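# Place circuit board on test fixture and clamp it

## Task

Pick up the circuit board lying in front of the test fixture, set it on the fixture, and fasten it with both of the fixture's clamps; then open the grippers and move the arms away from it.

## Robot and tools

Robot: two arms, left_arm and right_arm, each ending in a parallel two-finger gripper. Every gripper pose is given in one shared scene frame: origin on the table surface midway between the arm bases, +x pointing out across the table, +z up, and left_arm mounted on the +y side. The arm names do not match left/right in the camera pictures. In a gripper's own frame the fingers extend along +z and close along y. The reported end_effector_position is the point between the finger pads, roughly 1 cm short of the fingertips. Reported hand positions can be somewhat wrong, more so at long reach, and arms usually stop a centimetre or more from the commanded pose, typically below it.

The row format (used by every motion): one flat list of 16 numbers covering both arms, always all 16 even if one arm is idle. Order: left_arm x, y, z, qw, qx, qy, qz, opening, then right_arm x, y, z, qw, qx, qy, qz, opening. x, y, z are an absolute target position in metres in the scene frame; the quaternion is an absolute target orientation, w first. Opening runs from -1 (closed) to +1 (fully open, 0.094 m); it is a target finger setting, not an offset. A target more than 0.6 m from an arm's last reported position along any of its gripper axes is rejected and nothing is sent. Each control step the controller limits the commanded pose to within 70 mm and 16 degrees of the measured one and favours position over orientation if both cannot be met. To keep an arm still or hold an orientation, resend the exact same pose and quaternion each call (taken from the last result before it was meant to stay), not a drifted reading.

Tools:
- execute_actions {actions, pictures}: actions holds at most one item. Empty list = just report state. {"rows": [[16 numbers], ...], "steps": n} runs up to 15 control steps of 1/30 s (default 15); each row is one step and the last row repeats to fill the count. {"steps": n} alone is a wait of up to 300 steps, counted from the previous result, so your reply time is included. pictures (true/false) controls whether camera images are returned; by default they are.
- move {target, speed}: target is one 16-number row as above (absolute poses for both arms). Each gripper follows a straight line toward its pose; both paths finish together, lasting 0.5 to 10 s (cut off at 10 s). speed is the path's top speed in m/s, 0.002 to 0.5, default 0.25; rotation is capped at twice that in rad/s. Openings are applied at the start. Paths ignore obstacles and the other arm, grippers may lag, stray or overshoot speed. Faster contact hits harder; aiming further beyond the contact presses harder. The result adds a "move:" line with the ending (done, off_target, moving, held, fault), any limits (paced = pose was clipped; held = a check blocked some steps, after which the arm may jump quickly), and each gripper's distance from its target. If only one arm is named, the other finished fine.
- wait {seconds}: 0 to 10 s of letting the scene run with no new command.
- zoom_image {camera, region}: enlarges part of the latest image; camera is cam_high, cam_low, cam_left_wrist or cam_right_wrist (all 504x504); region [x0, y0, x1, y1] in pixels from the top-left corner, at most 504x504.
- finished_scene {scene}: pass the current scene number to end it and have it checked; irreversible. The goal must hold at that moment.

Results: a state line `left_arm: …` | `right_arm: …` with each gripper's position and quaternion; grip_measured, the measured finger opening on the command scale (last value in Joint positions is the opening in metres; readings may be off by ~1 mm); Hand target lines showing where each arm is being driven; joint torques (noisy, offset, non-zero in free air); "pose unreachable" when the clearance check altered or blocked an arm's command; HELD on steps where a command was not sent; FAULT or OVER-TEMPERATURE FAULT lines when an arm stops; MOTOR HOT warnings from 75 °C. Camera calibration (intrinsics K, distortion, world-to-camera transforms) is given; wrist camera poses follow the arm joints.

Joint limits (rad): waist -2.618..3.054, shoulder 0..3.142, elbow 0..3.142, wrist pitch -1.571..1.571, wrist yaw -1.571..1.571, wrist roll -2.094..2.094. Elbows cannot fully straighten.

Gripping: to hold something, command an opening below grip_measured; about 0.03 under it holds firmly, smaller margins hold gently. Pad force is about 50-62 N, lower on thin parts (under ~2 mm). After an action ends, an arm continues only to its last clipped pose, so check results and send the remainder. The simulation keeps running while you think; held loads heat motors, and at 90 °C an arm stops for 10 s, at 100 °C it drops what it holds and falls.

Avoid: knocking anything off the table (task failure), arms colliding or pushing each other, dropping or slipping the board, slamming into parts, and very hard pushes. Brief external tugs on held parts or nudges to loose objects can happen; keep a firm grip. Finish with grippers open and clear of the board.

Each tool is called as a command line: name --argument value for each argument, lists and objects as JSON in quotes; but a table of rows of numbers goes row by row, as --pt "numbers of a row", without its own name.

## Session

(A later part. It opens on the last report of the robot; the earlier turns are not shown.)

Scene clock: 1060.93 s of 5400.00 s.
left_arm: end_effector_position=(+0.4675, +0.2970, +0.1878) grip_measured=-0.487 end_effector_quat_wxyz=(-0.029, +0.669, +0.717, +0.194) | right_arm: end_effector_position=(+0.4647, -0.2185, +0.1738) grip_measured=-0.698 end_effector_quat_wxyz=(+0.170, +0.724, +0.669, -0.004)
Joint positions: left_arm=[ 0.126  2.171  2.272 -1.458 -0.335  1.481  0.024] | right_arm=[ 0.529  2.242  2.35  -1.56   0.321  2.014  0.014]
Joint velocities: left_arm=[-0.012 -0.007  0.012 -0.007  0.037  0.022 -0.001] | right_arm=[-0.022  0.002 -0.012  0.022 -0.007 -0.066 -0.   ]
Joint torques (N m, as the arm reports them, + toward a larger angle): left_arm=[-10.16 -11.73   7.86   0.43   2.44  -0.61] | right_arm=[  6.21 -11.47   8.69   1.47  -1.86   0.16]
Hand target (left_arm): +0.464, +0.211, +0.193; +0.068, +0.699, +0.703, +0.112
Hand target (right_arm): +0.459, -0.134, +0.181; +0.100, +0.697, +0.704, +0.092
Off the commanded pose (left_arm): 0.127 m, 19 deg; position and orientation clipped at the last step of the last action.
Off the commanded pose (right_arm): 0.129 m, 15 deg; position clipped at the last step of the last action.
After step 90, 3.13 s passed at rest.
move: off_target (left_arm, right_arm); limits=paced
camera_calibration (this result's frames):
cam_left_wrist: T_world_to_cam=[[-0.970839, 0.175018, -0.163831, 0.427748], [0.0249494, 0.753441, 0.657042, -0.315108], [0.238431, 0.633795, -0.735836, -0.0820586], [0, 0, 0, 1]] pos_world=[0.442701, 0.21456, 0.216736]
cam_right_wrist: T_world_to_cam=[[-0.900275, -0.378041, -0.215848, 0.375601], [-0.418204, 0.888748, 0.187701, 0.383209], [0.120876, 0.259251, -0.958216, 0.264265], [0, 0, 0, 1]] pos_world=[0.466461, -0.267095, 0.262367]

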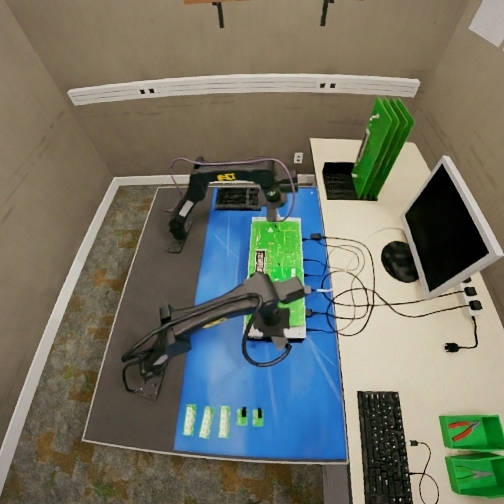

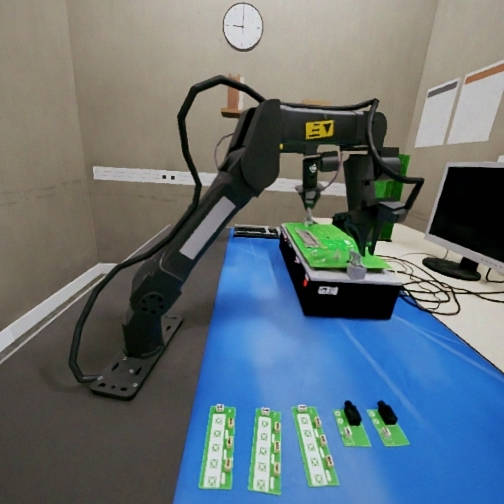

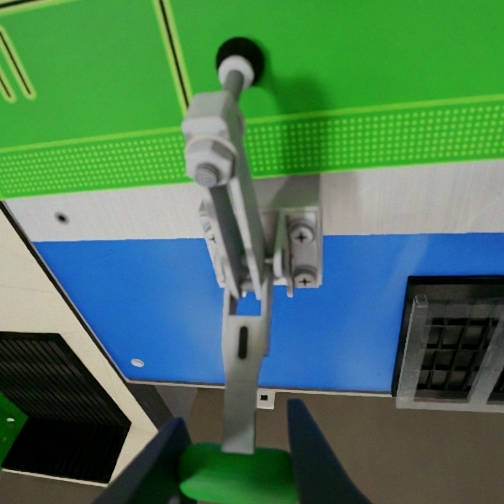

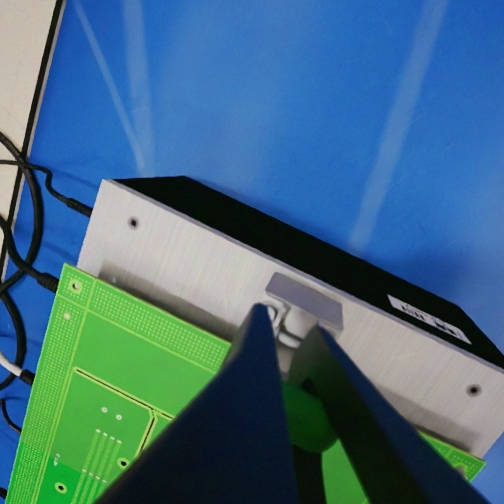

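move --target '[0.467,0.299,0.188,0.1,0.70,0.70,0.09,0.4,0.465,-0.219,0.175,0.1,0.70,0.70,0.1,-0.7]' --speed 0.06

move --target '[0.467,0.299,0.188,0.1,0.70,0.70,0.09,0.4,0.465,-0.219,0.175,0.1,0.70,0.70,0.1,0.4]'

move --target '[0.44,0.31,0.26,0.1,0.70,0.70,0.09,0.4,0.44,-0.235,0.25,0.1,0.70,0.70,0.1,0.4]' --speed 0.06

Scene clock: 1069.70 s of 5400.00 s.
left_arm: end_effector_position=(+0.4713, +0.2994, +0.1818) grip_measured=+0.398 end_effector_quat_wxyz=(+0.093, +0.700, +0.702, +0.093) | right_arm: end_effector_position=(+0.4654, -0.2191, +0.1679) grip_measured=-0.698 end_effector_quat_wxyz=(+0.098, +0.704, +0.699, +0.084)
Joint positions: left_arm=[ 0.266  2.136  2.218 -1.39   0.022  1.649  0.066] | right_arm=[ 0.439  2.08   2.077 -1.325  0.093  1.86   0.014]
Joint velocities: left_arm=[-0.002 -0.002 -0.012 -0.022  0.007 -0.007 -0.   ] | right_arm=[ 0.002 -0.002  0.012 -0.007 -0.11  -0.037 -0.001]
Joint torques (N m, as the arm reports them, + toward a larger angle): left_arm=[  0.6  -11.83   5.29   0.61   0.17   0.03] | right_arm=[ -0.43 -12.46   5.1    1.01  -0.13  -0.13]
Hand target (left_arm): +0.467, +0.299, +0.188; +0.101, +0.701, +0.700, +0.092
Hand target (right_arm): +0.465, -0.219, +0.174; +0.098, +0.701, +0.699, +0.098
Off the commanded pose (left_arm): 0.008 m, 1 deg.
Off the commanded pose (right_arm): 0.007 m, 2 deg.
After step 90, 2.63 s passed at rest.
move: done
camera_calibration (this result's frames):
cam_left_wrist: T_world_to_cam=[[-0.944321, 0.214108, -0.249832, 0.421482], [0.0999784, 0.910127, 0.402087, -0.348955], [0.313469, 0.354721, -0.880858, -0.014342], [0, 0, 0, 1]] pos_world=[0.437398, 0.232438, 0.232977]
cam_right_wrist: T_world_to_cam=[[-0.855249, -0.40821, -0.319238, 0.364569], [-0.507787, 0.783108, 0.359019, 0.374983], [0.103443, 0.469156, -0.877036, 0.299166], [0, 0, 0, 1]] pos_world=[0.471262, -0.285187, 0.244138]

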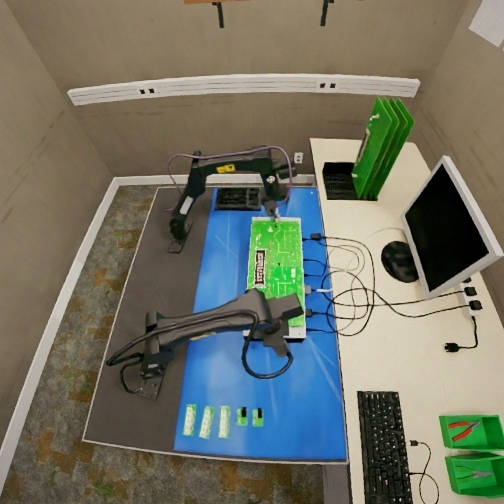

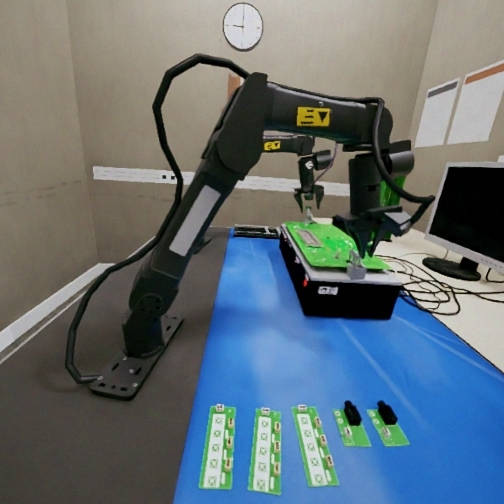

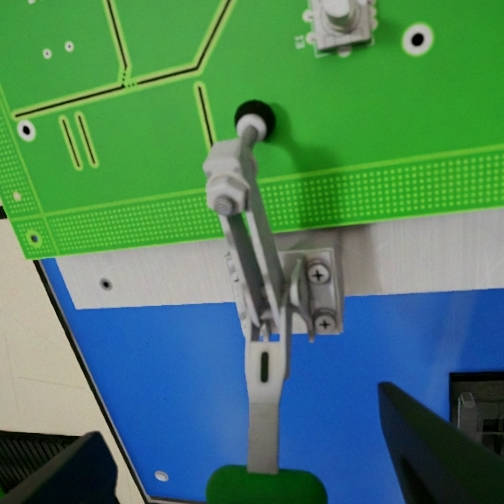

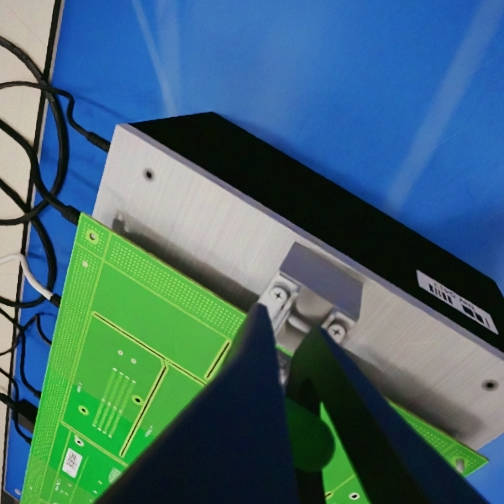

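Scene clock: 1070.40 s of 5400.00 s.
left_arm: end_effector_position=(+0.4714, +0.2988, +0.1818) grip_measured=+0.398 end_effector_quat_wxyz=(+0.094, +0.700, +0.702, +0.092) | right_arm: end_effector_position=(+0.4695, -0.2167, +0.1690) grip_measured=+0.398 end_effector_quat_wxyz=(+0.100, +0.702, +0.699, +0.094)
Joint positions: left_arm=[ 0.266  2.136  2.218 -1.39   0.025  1.649  0.066] | right_arm=[ 0.439  2.08   2.077 -1.306  0.087  1.858  0.066]
Joint velocities: left_arm=[-0.002  0.007 -0.012 -0.037  0.007 -0.095  0.   ] | right_arm=[ 0.002 -0.007 -0.012 -0.007 -0.037 -0.051 -0.   ]
Joint torques (N m, as the arm reports them, + toward a larger angle): left_arm=[  0.75 -11.55   5.87   0.51   0.11   0.04] | right_arm=[ -0.38 -12.97   4.81   0.98  -0.06  -0.06]
Hand target (left_arm): +0.467, +0.299, +0.188; +0.100, +0.701, +0.701, +0.090
Hand target (right_arm): +0.465, -0.219, +0.175; +0.100, +0.700, +0.700, +0.100
Off the commanded pose (left_arm): 0.008 m, 1 deg.
Off the commanded pose (right_arm): 0.008 m, 1 deg.
move: done
camera_calibration (this result's frames):
cam_left_wrist: T_world_to_cam=[[-0.944009, 0.214497, -0.250674, 0.421532], [0.100938, 0.911147, 0.399529, -0.348763], [0.314098, 0.351856, -0.881782, -0.0134246], [0, 0, 0, 1]] pos_world=[0.43735, 0.232081, 0.23317]
cam_right_wrist: T_world_to_cam=[[-0.848447, -0.407533, -0.337719, 0.369467], [-0.516379, 0.77738, 0.359213, 0.377522], [0.116145, 0.479164, -0.870007, 0.293562], [0, 0, 0, 1]] pos_world=[0.474322, -0.283572, 0.244566]

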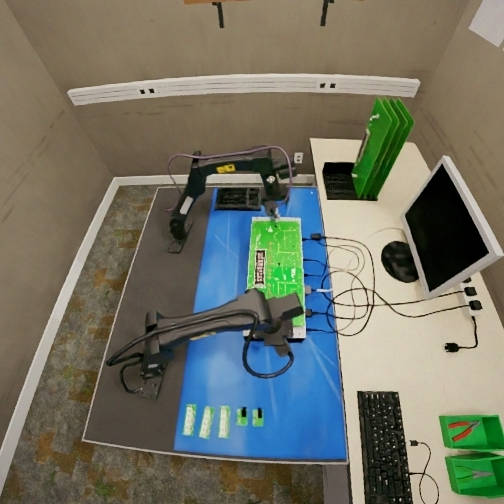

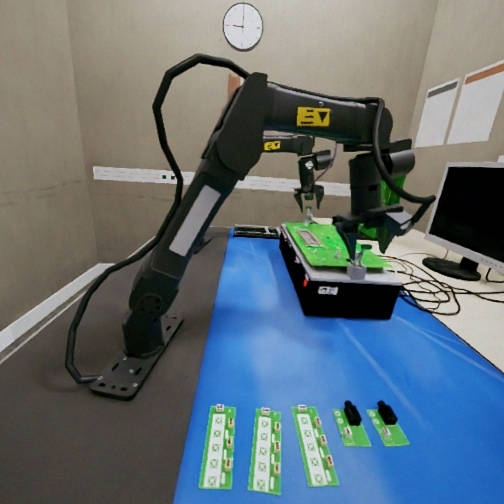

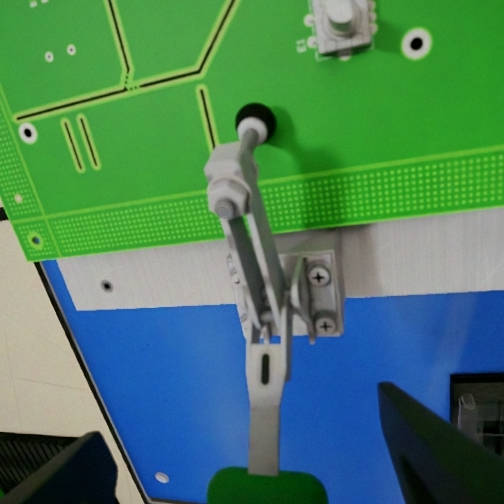

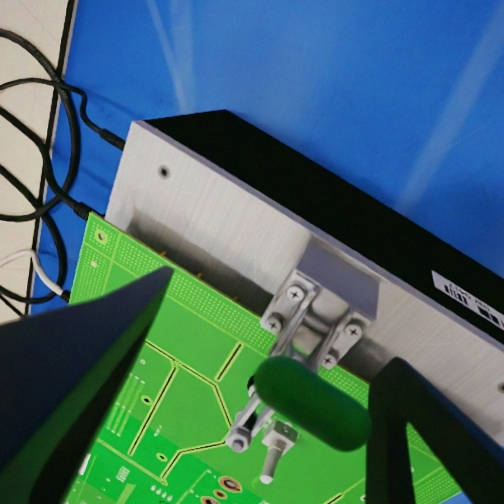

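Scene clock: 1072.20 s of 5400.00 s.
left_arm: end_effector_position=(+0.4481, +0.3097, +0.2533) grip_measured=+0.398 end_effector_quat_wxyz=(+0.124, +0.694, +0.697, +0.128) | right_arm: end_effector_position=(+0.4423, -0.2314, +0.2354) grip_measured=+0.398 end_effector_quat_wxyz=(+0.103, +0.700, +0.700, +0.100)
Joint positions: left_arm=[ 0.299  2.053  2.371 -1.533  0.035  1.677  0.066] | right_arm=[ 0.422  2.035  2.288 -1.548  0.082  1.836  0.066]
Joint velocities: left_arm=[-0.007 -0.002 -0.012 -0.022 -0.081  0.066 -0.001] | right_arm=[-0.007 -0.002  0.022  0.022 -0.051 -0.037  0.001]
Joint torques (N m, as the arm reports them, + toward a larger angle): left_arm=[  0.69 -10.55   6.13   0.53   0.17   0.05] | right_arm=[ -0.67 -11.03   8.25   0.76  -0.01  -0.03]
Hand target (left_arm): +0.440, +0.310, +0.260; +0.127, +0.695, +0.697, +0.124
Hand target (right_arm): +0.440, -0.235, +0.250; +0.108, +0.698, +0.698, +0.114
Off the commanded pose (left_arm): 0.011 m, 5 deg.
Off the commanded pose (right_arm): 0.015 m, 0 deg.
joint sent to its limit (left arm) — the command would take joint 4 (wrist pitch) past its lower limit, so that joint was sent only as far as its limit.
joint sent to its limit (right arm) — the command would take joint 4 (wrist pitch) past its lower limit, so that joint was sent only as far as its limit.
move: off_target (left_arm, right_arm)
camera_calibration (this result's frames):
cam_left_wrist: T_world_to_cam=[[-0.917505, 0.213936, -0.335285, 0.424839], [0.0601985, 0.907995, 0.414634, -0.369438], [0.393142, 0.360245, -0.845968, 0.00602155], [0, 0, 0, 1]] pos_world=[0.409664, 0.24239, 0.300717]
cam_right_wrist: T_world_to_cam=[[-0.841932, -0.411558, -0.348957, 0.361633], [-0.525215, 0.773322, 0.355138, 0.354959], [0.123696, 0.482279, -0.867241, 0.358342], [0, 0, 0, 1]] pos_world=[0.446575, -0.298485, 0.310904]

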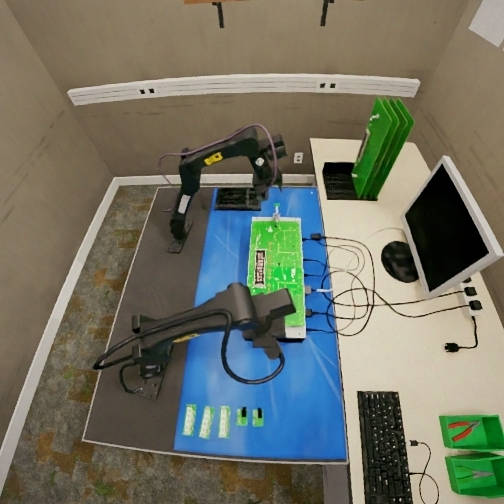

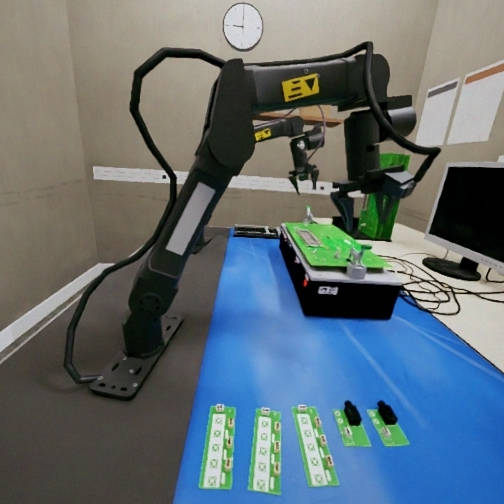

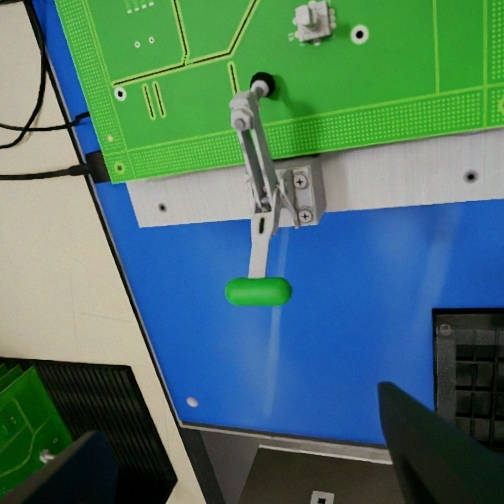

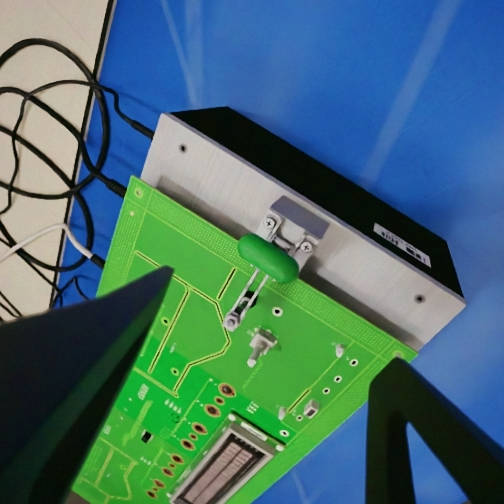

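zoom_image --camera "cam_low" --region '[270,190,410,290]'

zoom_image --camera "cam_left_wrist" --region '[190,50,370,320]'

Region (270, 190, 410, 290) of cam_low's 504x504 image, scaled by 3.600, with more detail than that image has; it fills the top 360 rows of this view, and the rest is white.

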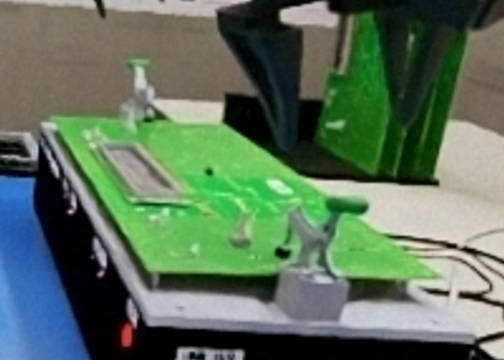

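Region (190, 50, 370, 320) of cam_left_wrist's 504x504 image, scaled by 1.867, with more detail than that image has.

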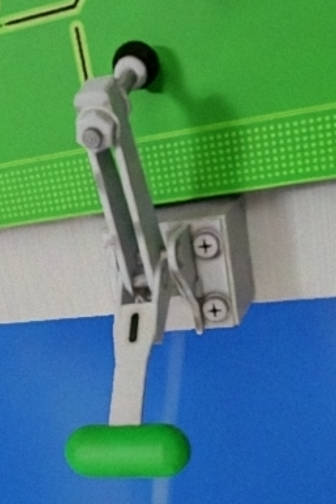

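move --target '[0.30,0.36,0.2,0.1,0.70,0.70,0.09,0.4,0.30,-0.30,0.22,0.2,0.68,0.68,0.2,-1]'

move --target '[0.30,0.36,0.2,0.1,0.70,0.70,0.09,0.4,0.24,-0.22,0.15,0.45,0.545,0.545,0.45,-1]'

Scene clock: 1081.30 s of 5400.00 s.
left_arm: end_effector_position=(+0.3028, +0.3603, +0.1979) grip_measured=+0.398 end_effector_quat_wxyz=(+0.093, +0.700, +0.702, +0.089) | right_arm: end_effector_position=(+0.3011, -0.2945, +0.2251) grip_measured=-0.998 end_effector_quat_wxyz=(+0.193, +0.680, +0.677, +0.205)
Joint positions: left_arm=[ 0.553  1.516  1.5   -1.315  0.098  1.926  0.066] | right_arm=[ 0.351  1.117  1.193 -1.082  0.095  1.752  0.   ]
Joint velocities: left_arm=[-0.032  0.002 -0.007 -0.007 -0.037  0.051 -0.   ] | right_arm=[ 0.007 -0.002 -0.002 -0.007 -0.007 -0.022  0.   ]
Joint torques (N m, as the arm reports them, + toward a larger angle): left_arm=[ 0.47 -6.77  5.01  0.5   0.2  -0.02] | right_arm=[-0.71 -3.29  5.41  1.41  0.11 -0.15]
Hand target (left_arm): +0.298, +0.358, +0.199; +0.100, +0.701, +0.700, +0.089
Hand target (right_arm): +0.299, -0.299, +0.222; +0.197, +0.680, +0.677, +0.201
Off the commanded pose (left_arm): 0.003 m, 1 deg.
Off the commanded pose (right_arm): 0.008 m, 1 deg.
After step 90, 4.73 s passed at rest.
move: done
camera_calibration (this result's frames):
cam_left_wrist: T_world_to_cam=[[-0.945473, 0.213252, -0.24618, 0.25323], [0.102428, 0.912178, 0.396786, -0.394444], [0.309175, 0.349935, -0.884283, 0.0348437], [0, 0, 0, 1]] pos_world=[0.269052, 0.293609, 0.249662]
cam_right_wrist: T_world_to_cam=[[-0.708605, -0.401452, -0.580271, 0.228157], [-0.60632, 0.767065, 0.209732, 0.388549], [0.360908, 0.500447, -0.786955, 0.313086], [0, 0, 0, 1]] pos_world=[0.284263, -0.363131, 0.297287]

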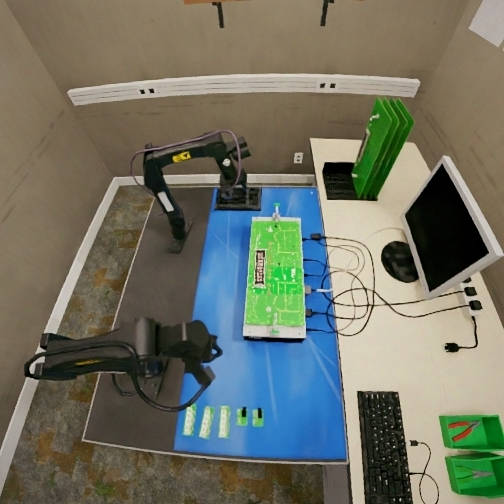

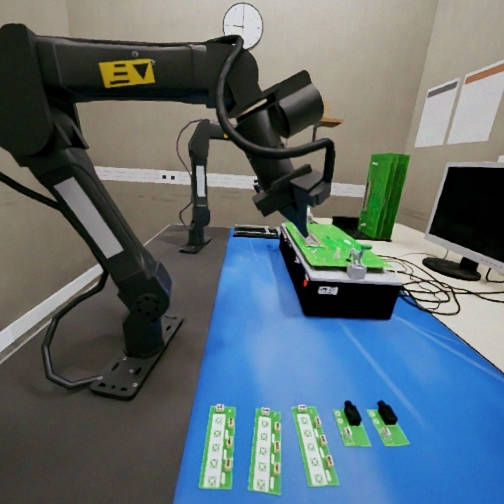

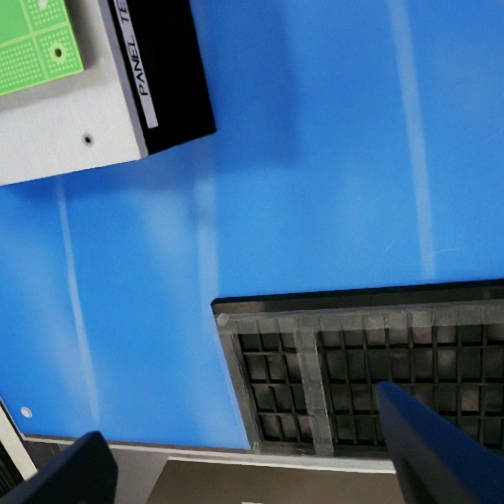

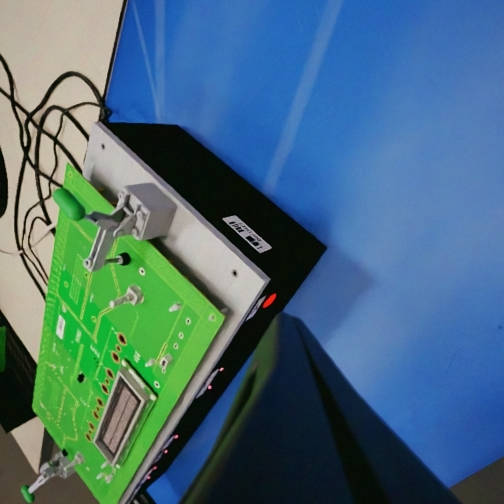

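Scene clock: 1083.70 s of 5400.00 s.
left_arm: end_effector_position=(+0.3028, +0.3610, +0.1980) grip_measured=+0.398 end_effector_quat_wxyz=(+0.094, +0.701, +0.701, +0.090) | right_arm: end_effector_position=(+0.2396, -0.2154, +0.1600) grip_measured=-0.998 end_effector_quat_wxyz=(+0.433, +0.552, +0.533, +0.472)
Joint positions: left_arm=[ 0.556  1.516  1.5   -1.314  0.1    1.931  0.066] | right_arm=[ 1.396  0.674  0.2   -0.017  1.182  2.091  0.   ]
Joint velocities: left_arm=[ 0.007  0.007 -0.007  0.022 -0.066  0.007  0.001] | right_arm=[-0.007 -0.002 -0.017  0.022 -0.11  -0.037 -0.001]
Joint torques (N m, as the arm reports them, + toward a larger angle): left_arm=[ 0.78 -6.02  5.91  0.52  0.21 -0.01] | right_arm=[ 0.22  1.57  5.87  1.54  0.46 -0.09]
Hand target (left_arm): +0.300, +0.360, +0.200; +0.100, +0.701, +0.701, +0.090
Hand target (right_arm): +0.239, -0.219, +0.152; +0.448, +0.545, +0.542, +0.457
Off the commanded pose (left_arm): 0.004 m, 1 deg.
Off the commanded pose (right_arm): 0.011 m, 4 deg.
move: off_target (right_arm)
camera_calibration (this result's frames):
cam_left_wrist: T_world_to_cam=[[-0.944486, 0.215691, -0.247837, 0.252329], [0.104065, 0.911888, 0.397027, -0.395553], [0.311635, 0.349196, -0.883711, 0.0340787], [0, 0, 0, 1]] pos_world=[0.268865, 0.294375, 0.249698]
cam_right_wrist: T_world_to_cam=[[-0.0601644, -0.356177, -0.93248, 0.0892495], [-0.568711, 0.779955, -0.261224, 0.373338], [0.820334, 0.514595, -0.249487, 0.0514733], [0, 0, 0, 1]] pos_world=[0.175466, -0.285886, 0.19359]

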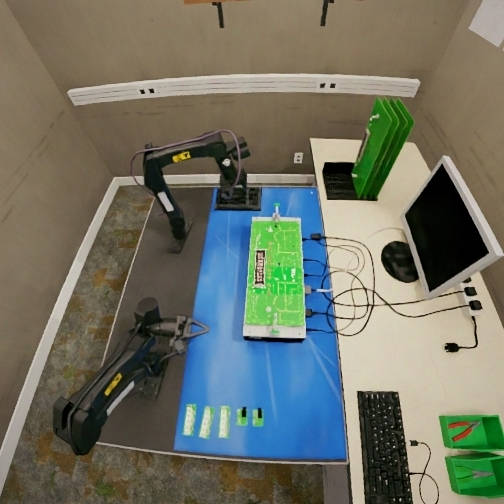

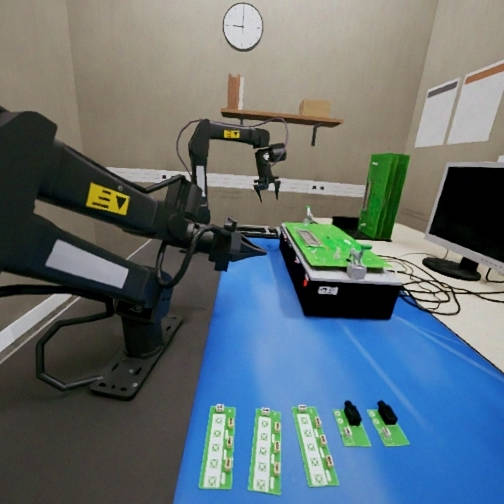

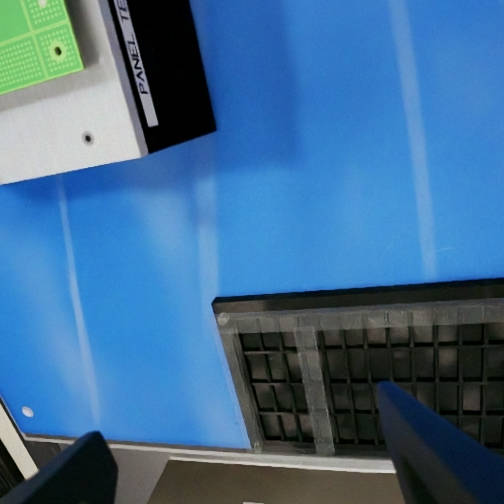

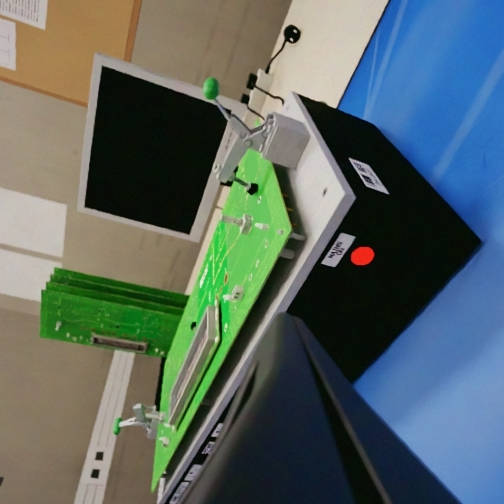

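zoom_image --camera "cam_right_wrist" --region '[170,50,330,230]'

Region (170, 50, 330, 230) of cam_right_wrist's 504x504 image, scaled by 2.800, with more detail than that image has.

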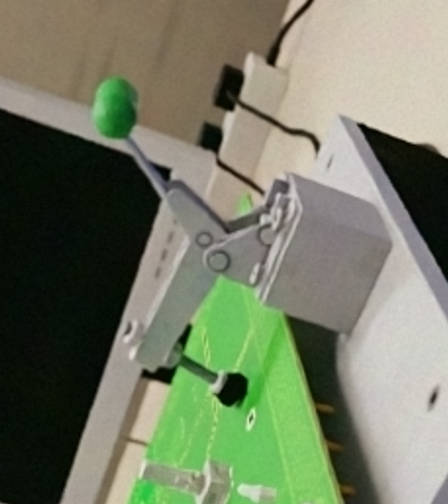

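move --target '[0.30,0.36,0.2,0.1,0.70,0.70,0.09,-1,0.33,-0.32,0.22,0,0.707,0.707,0,-1]'

move --target '[0.467,0.36,0.2,0.212,0.674,0.674,-0.212,-1,0.462,-0.28,0.19,-0.212,0.674,0.674,0.212,-1]' --speed 0.15

Scene clock: 1109.73 s of 5400.00 s.
left_arm: end_effector_position=(+0.3031, +0.3611, +0.1981) grip_measured=-0.982 end_effector_quat_wxyz=(+0.094, +0.701, +0.701, +0.090) | right_arm: end_effector_position=(+0.3283, -0.3208, +0.2108) grip_measured=-0.998 end_effector_quat_wxyz=(+0.041, +0.707, +0.706, +0.023)
Joint positions: left_arm=[ 0.556  1.516  1.5   -1.313  0.1    1.931  0.001] | right_arm=[ 0.208  1.643  1.71  -1.549  0.031  1.634  0.   ]
Joint velocities: left_arm=[ 0.002 -0.012 -0.012 -0.066 -0.037 -0.066 -0.001] | right_arm=[-0.002 -0.007 -0.007 -0.037 -0.007 -0.066 -0.001]
Joint torques (N m, as the arm reports them, + toward a larger angle): left_arm=[ 0.83 -6.09  5.92  0.55  0.21  0.07] | right_arm=[-0.56 -5.67  8.49  0.47 -0.05 -0.06]
Hand target (left_arm): +0.300, +0.360, +0.200; +0.100, +0.701, +0.701, +0.090
Hand target (right_arm): +0.331, -0.322, +0.217; +0.041, +0.706, +0.706, +0.029
Off the commanded pose (left_arm): 0.004 m, 1 deg.
Off the commanded pose (right_arm): 0.009 m, 5 deg.
joint sent to its limit (right arm) — the command would take joint 4 (wrist pitch) past its lower limit, so that joint was sent only as far as its limit.
After step 90, 19.73 s passed at rest.
move: off_target (right_arm)
camera_calibration (this result's frames):
cam_left_wrist: T_world_to_cam=[[-0.944222, 0.215795, -0.248753, 0.25263], [0.103642, 0.911722, 0.397519, -0.395607], [0.312576, 0.349565, -0.883233, 0.0335103], [0, 0, 0, 1]] pos_world=[0.269066, 0.294454, 0.249701]
cam_right_wrist: T_world_to_cam=[[-0.895099, -0.412226, -0.169906, 0.199792], [-0.443495, 0.783892, 0.43454, 0.332795], [-0.0459402, 0.464308, -0.884481, 0.447793], [0, 0, 0, 1]] pos_world=[0.346998, -0.38643, 0.285397]

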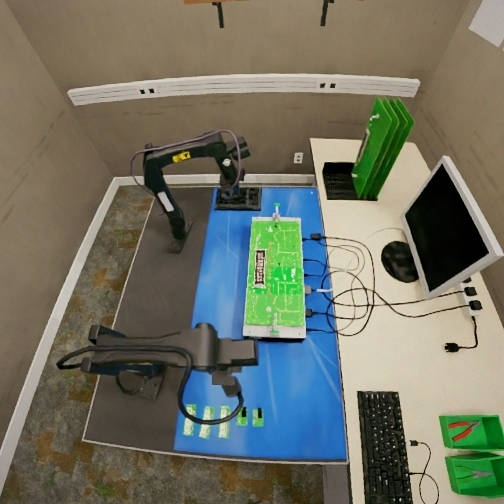

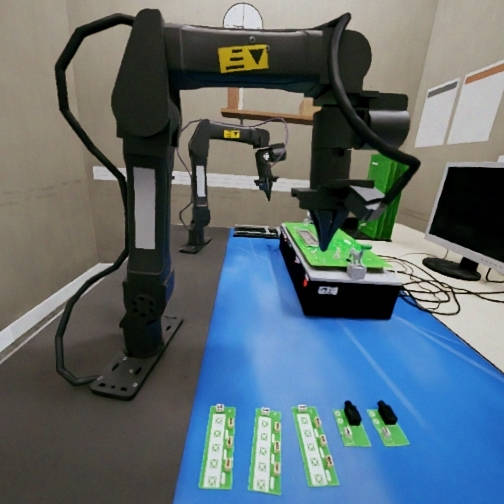

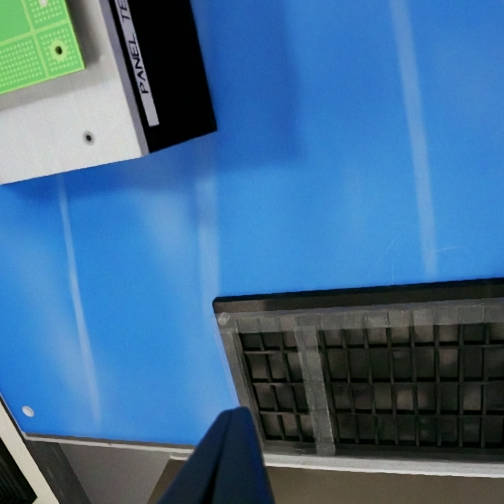

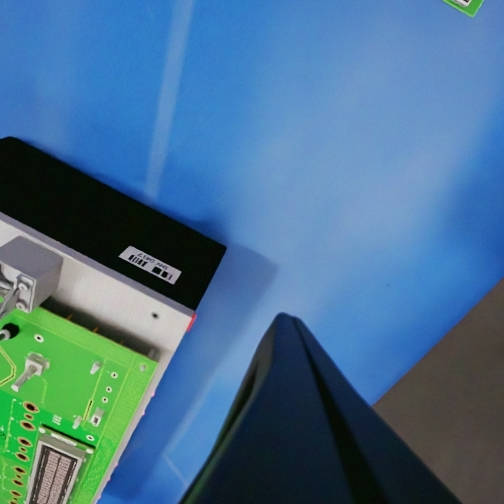

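Scene clock: 1112.53 s of 5400.00 s.
left_arm: end_effector_position=(+0.4663, +0.3618, +0.2001) grip_measured=-0.982 end_effector_quat_wxyz=(+0.298, +0.648, +0.700, -0.047) | right_arm: end_effector_position=(+0.4564, -0.2794, +0.1783) grip_measured=-0.998 end_effector_quat_wxyz=(-0.183, +0.689, +0.662, +0.232)
Joint positions: left_arm=[ 0.606  2.26   2.396 -1.539  0.593  1.866  0.001] | right_arm=[ 0.038  2.184  2.189 -1.556 -0.599  1.51   0.   ]
Joint velocities: left_arm=[ 0.002  0.002 -0.012  0.051  0.051 -0.051 -0.   ] | right_arm=[-0.007 -0.002 -0.007 -0.081 -0.007  0.007 -0.001]
Joint torques (N m, as the arm reports them, + toward a larger angle): left_arm=[ 0.58 -9.48  7.44  0.25  0.59 -0.16] | right_arm=[ -0.59 -10.43   8.74   0.4   -0.48  -0.05]
Hand target (left_arm): +0.467, +0.363, +0.199; +0.305, +0.639, +0.704, -0.058
Hand target (right_arm): +0.461, -0.281, +0.186; -0.179, +0.685, +0.662, +0.246
Off the commanded pose (left_arm): 0.002 m, 22 deg; orientation clipped at the last step of the last action.
Off the commanded pose (right_arm): 0.013 m, 5 deg.
joint sent to its limit (left arm) — the command would take joint 4 (wrist pitch) past its lower limit, so that joint was sent only as far as its limit.
joint sent to its limit (right arm) — the command would take joint 4 (wrist pitch) past its lower limit, so that joint was sent only as far as its limit.
move: off_target (left_arm, right_arm); limits=paced
camera_calibration (this result's frames):
cam_left_wrist: T_world_to_cam=[[-0.910358, 0.0405161, -0.411833, 0.487341], [0.0776397, 0.994246, -0.0738091, -0.33745], [0.406473, -0.0991673, -0.908265, 0.107612], [0, 0, 0, 1]] pos_world=[0.426113, 0.326435, 0.273536]
cam_right_wrist: T_world_to_cam=[[-0.903227, -0.232612, -0.360656, 0.413892], [-0.426095, 0.385743, 0.818319, 0.183617], [-0.0512301, 0.892801, -0.447528, 0.449942], [0, 0, 0, 1]] pos_world=[0.475127, -0.376261, 0.200376]

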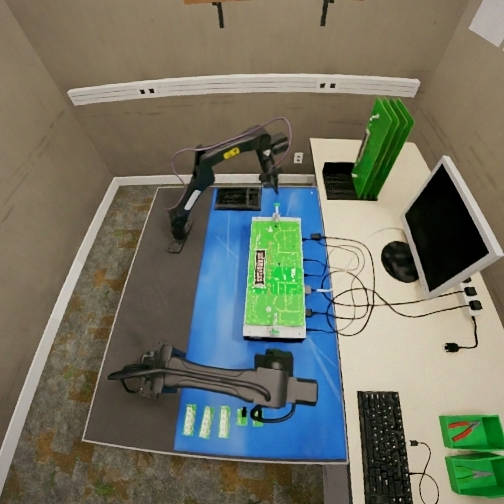

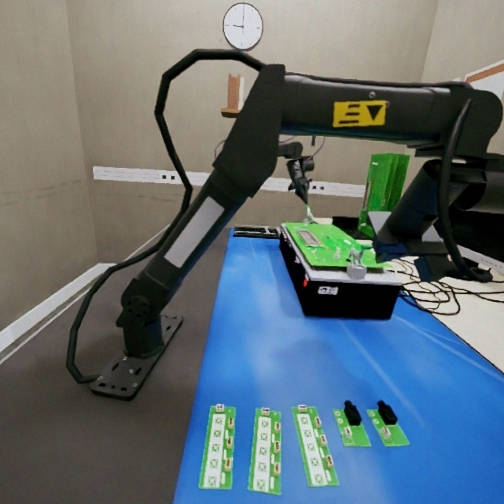

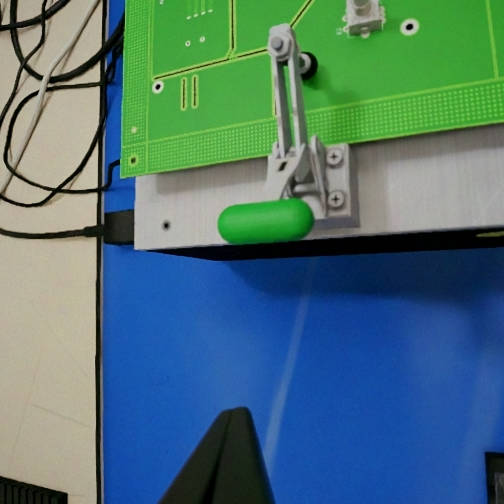

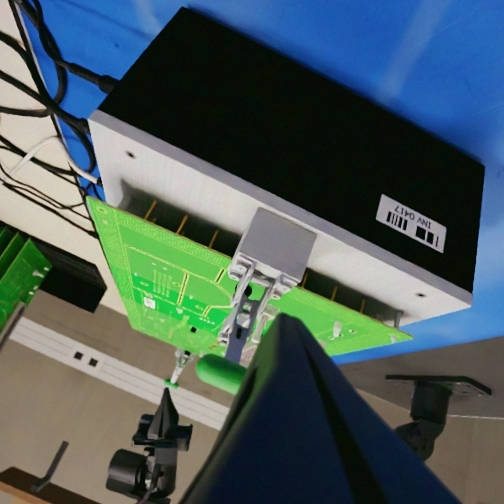

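move --target '[0.467,0.335,0.17,0.17,0.686,0.686,-0.1,-1,0.462,-0.25,0.172,-0.212,0.674,0.674,0.212,-1]' --speed 0.05

move --target '[0.467,0.22,0.195,0.17,0.686,0.686,-0.1,-1,0.462,-0.15,0.22,-0.212,0.674,0.674,0.212,-1]' --speed 0.03

Scene clock: 1120.30 s of 5400.00 s.
left_arm: end_effector_position=(+0.4691, +0.3385, +0.1779) grip_measured=-0.982 end_effector_quat_wxyz=(+0.216, +0.685, +0.695, -0.032) | right_arm: end_effector_position=(+0.4588, -0.2550, +0.1664) grip_measured=-0.998 end_effector_quat_wxyz=(-0.200, +0.681, +0.670, +0.217)
Joint positions: left_arm=[ 0.496  2.276  2.396 -1.539  0.414  1.838  0.001] | right_arm=[ 0.096  2.23   2.215 -1.557 -0.6    1.537  0.   ]
Joint velocities: left_arm=[-0.007 -0.007 -0.002 -0.022  0.022  0.037 -0.001] | right_arm=[ 0.007 -0.012 -0.007  0.022  0.022  0.037 -0.   ]
Joint torques (N m, as the arm reports them, + toward a larger angle): left_arm=[-0.63 -9.79  6.21  0.25  0.32 -0.08] | right_arm=[  0.46 -10.63   8.61   0.37  -0.43   0.08]
Hand target (left_arm): +0.467, +0.335, +0.170; +0.208, +0.682, +0.699, -0.049
Hand target (right_arm): +0.462, -0.250, +0.172; -0.200, +0.678, +0.671, +0.225
Off the commanded pose (left_arm): 0.009 m, 9 deg.
Off the commanded pose (right_arm): 0.008 m, 2 deg.
joint sent to its limit (left arm) — the command would take joint 4 (wrist pitch) past its lower limit, so that joint was sent only as far as its limit.
joint sent to its limit (right arm) — the command would take joint 4 (wrist pitch) past its lower limit, so that joint was sent only as far as its limit.
After step 90, 1.40 s passed at rest.
move: off_target (left_arm)
camera_calibration (this result's frames):
cam_left_wrist: T_world_to_cam=[[-0.937678, 0.147763, -0.314526, 0.44093], [0.133717, 0.988826, 0.0659029, -0.365474], [0.32075, 0.0197382, -0.946958, 0.0908264], [0, 0, 0, 1]] pos_world=[0.433187, 0.294444, 0.248779]
cam_right_wrist: T_world_to_cam=[[-0.906798, -0.263078, -0.329404, 0.406132], [-0.409884, 0.367547, 0.834808, 0.170126], [-0.0985483, 0.89202, -0.441122, 0.443329], [0, 0, 0, 1]] pos_world=[0.481701, -0.351143, 0.187321]

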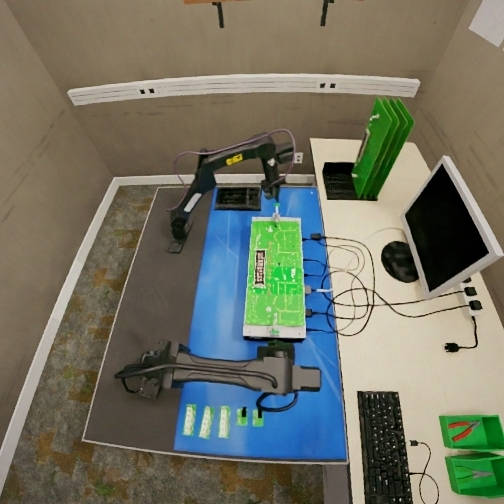

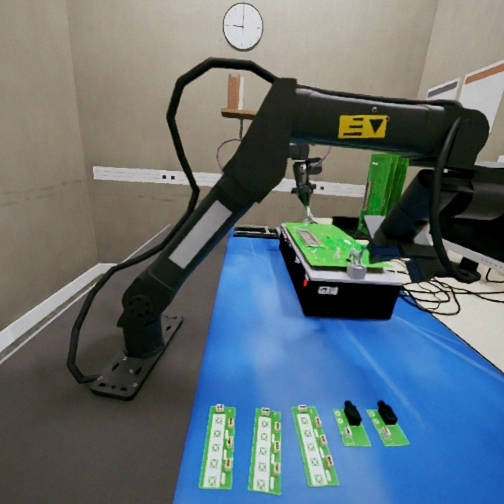

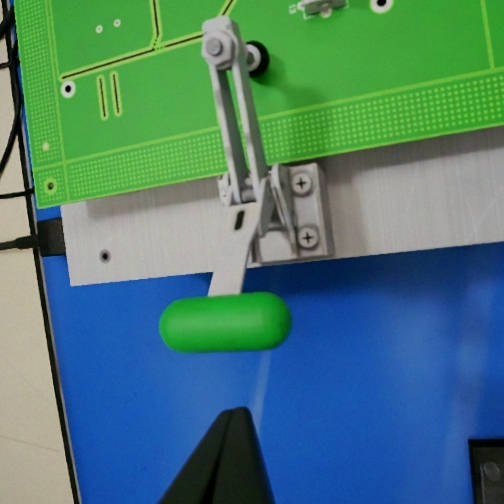

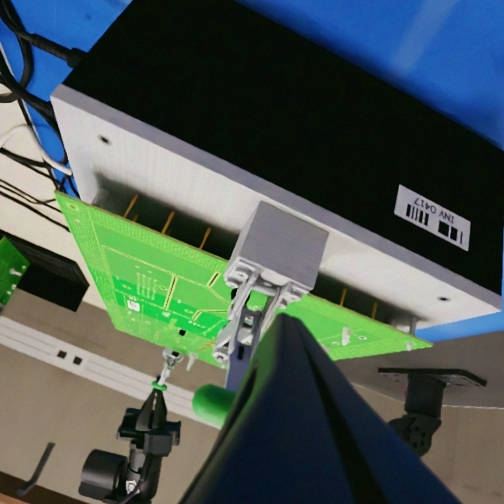

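Scene clock: 1126.07 s of 5400.00 s.
left_arm: end_effector_position=(+0.4732, +0.2254, +0.2032) grip_measured=-0.983 end_effector_quat_wxyz=(+0.213, +0.682, +0.698, -0.051) | right_arm: end_effector_position=(+0.4629, -0.1488, +0.2134) grip_measured=-0.998 end_effector_quat_wxyz=(-0.191, +0.678, +0.669, +0.237)
Joint positions: left_arm=[ 0.242  2.225  2.413 -1.534  0.384  1.564  0.001] | right_arm=[ 0.338  2.262  2.452 -1.549 -0.586  1.841  0.   ]
Joint velocities: left_arm=[ 0.012 -0.002 -0.002  0.022  0.066  0.022 -0.   ] | right_arm=[-0.002  0.002 -0.002 -0.066  0.007  0.007  0.   ]
Joint torques (N m, as the arm reports them, + toward a larger angle): left_arm=[-0.56 -9.46  5.68  0.29  0.53  0.  ] | right_arm=[ -0.54 -10.83   8.3    0.66  -0.49   0.08]
Hand target (left_arm): +0.469, +0.220, +0.195; +0.206, +0.684, +0.696, -0.072
Hand target (right_arm): +0.464, -0.149, +0.220; -0.195, +0.679, +0.664, +0.245
Off the commanded pose (left_arm): 0.012 m, 8 deg.
Off the commanded pose (right_arm): 0.007 m, 4 deg.
joint sent to its limit (left arm) — the command would take joint 4 (wrist pitch) past its lower limit, so that joint was sent only as far as its limit.
joint sent to its limit (right arm) — the command would take joint 4 (wrist pitch) past its lower limit, so that joint was sent only as far as its limit.
move: off_target (left_arm, right_arm); limits=paced
camera_calibration (this result's frames):
cam_left_wrist: T_world_to_cam=[[-0.94685, 0.140543, -0.289348, 0.470279], [0.135038, 0.990072, 0.0390092, -0.251252], [0.291958, -0.00213707, -0.956429, 0.136134], [0, 0, 0, 1]] pos_world=[0.439467, 0.182954, 0.276078]
cam_right_wrist: T_world_to_cam=[[-0.894803, -0.249637, -0.370146, 0.458435], [-0.440516, 0.358816, 0.82292, 0.108968], [-0.0726168, 0.899407, -0.431039, 0.356674], [0, 0, 0, 1]] pos_world=[0.484112, -0.245452, 0.233756]

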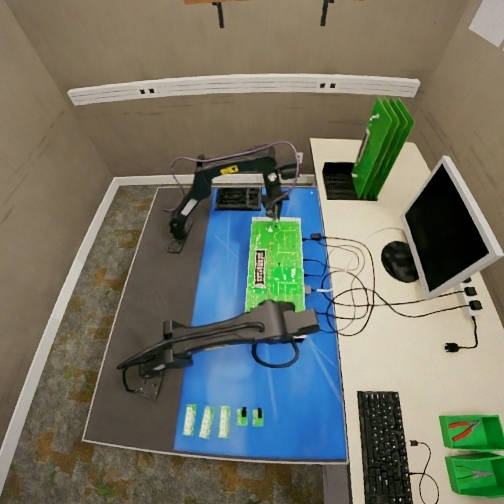

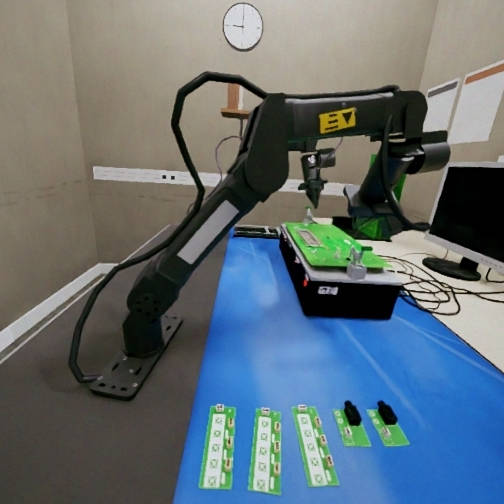

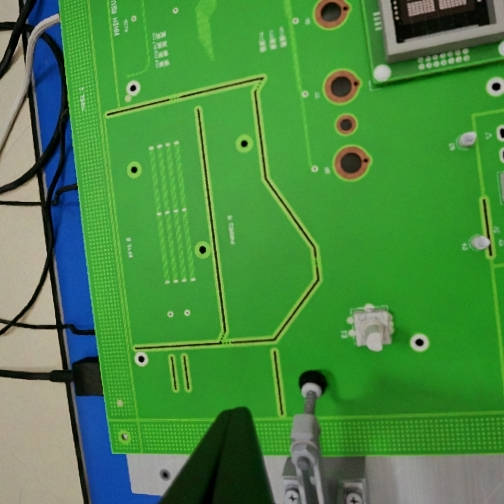

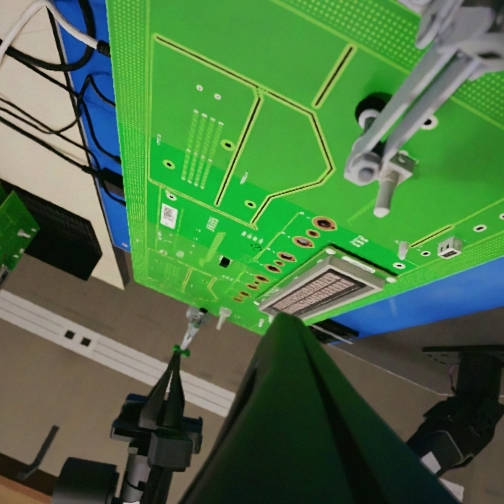

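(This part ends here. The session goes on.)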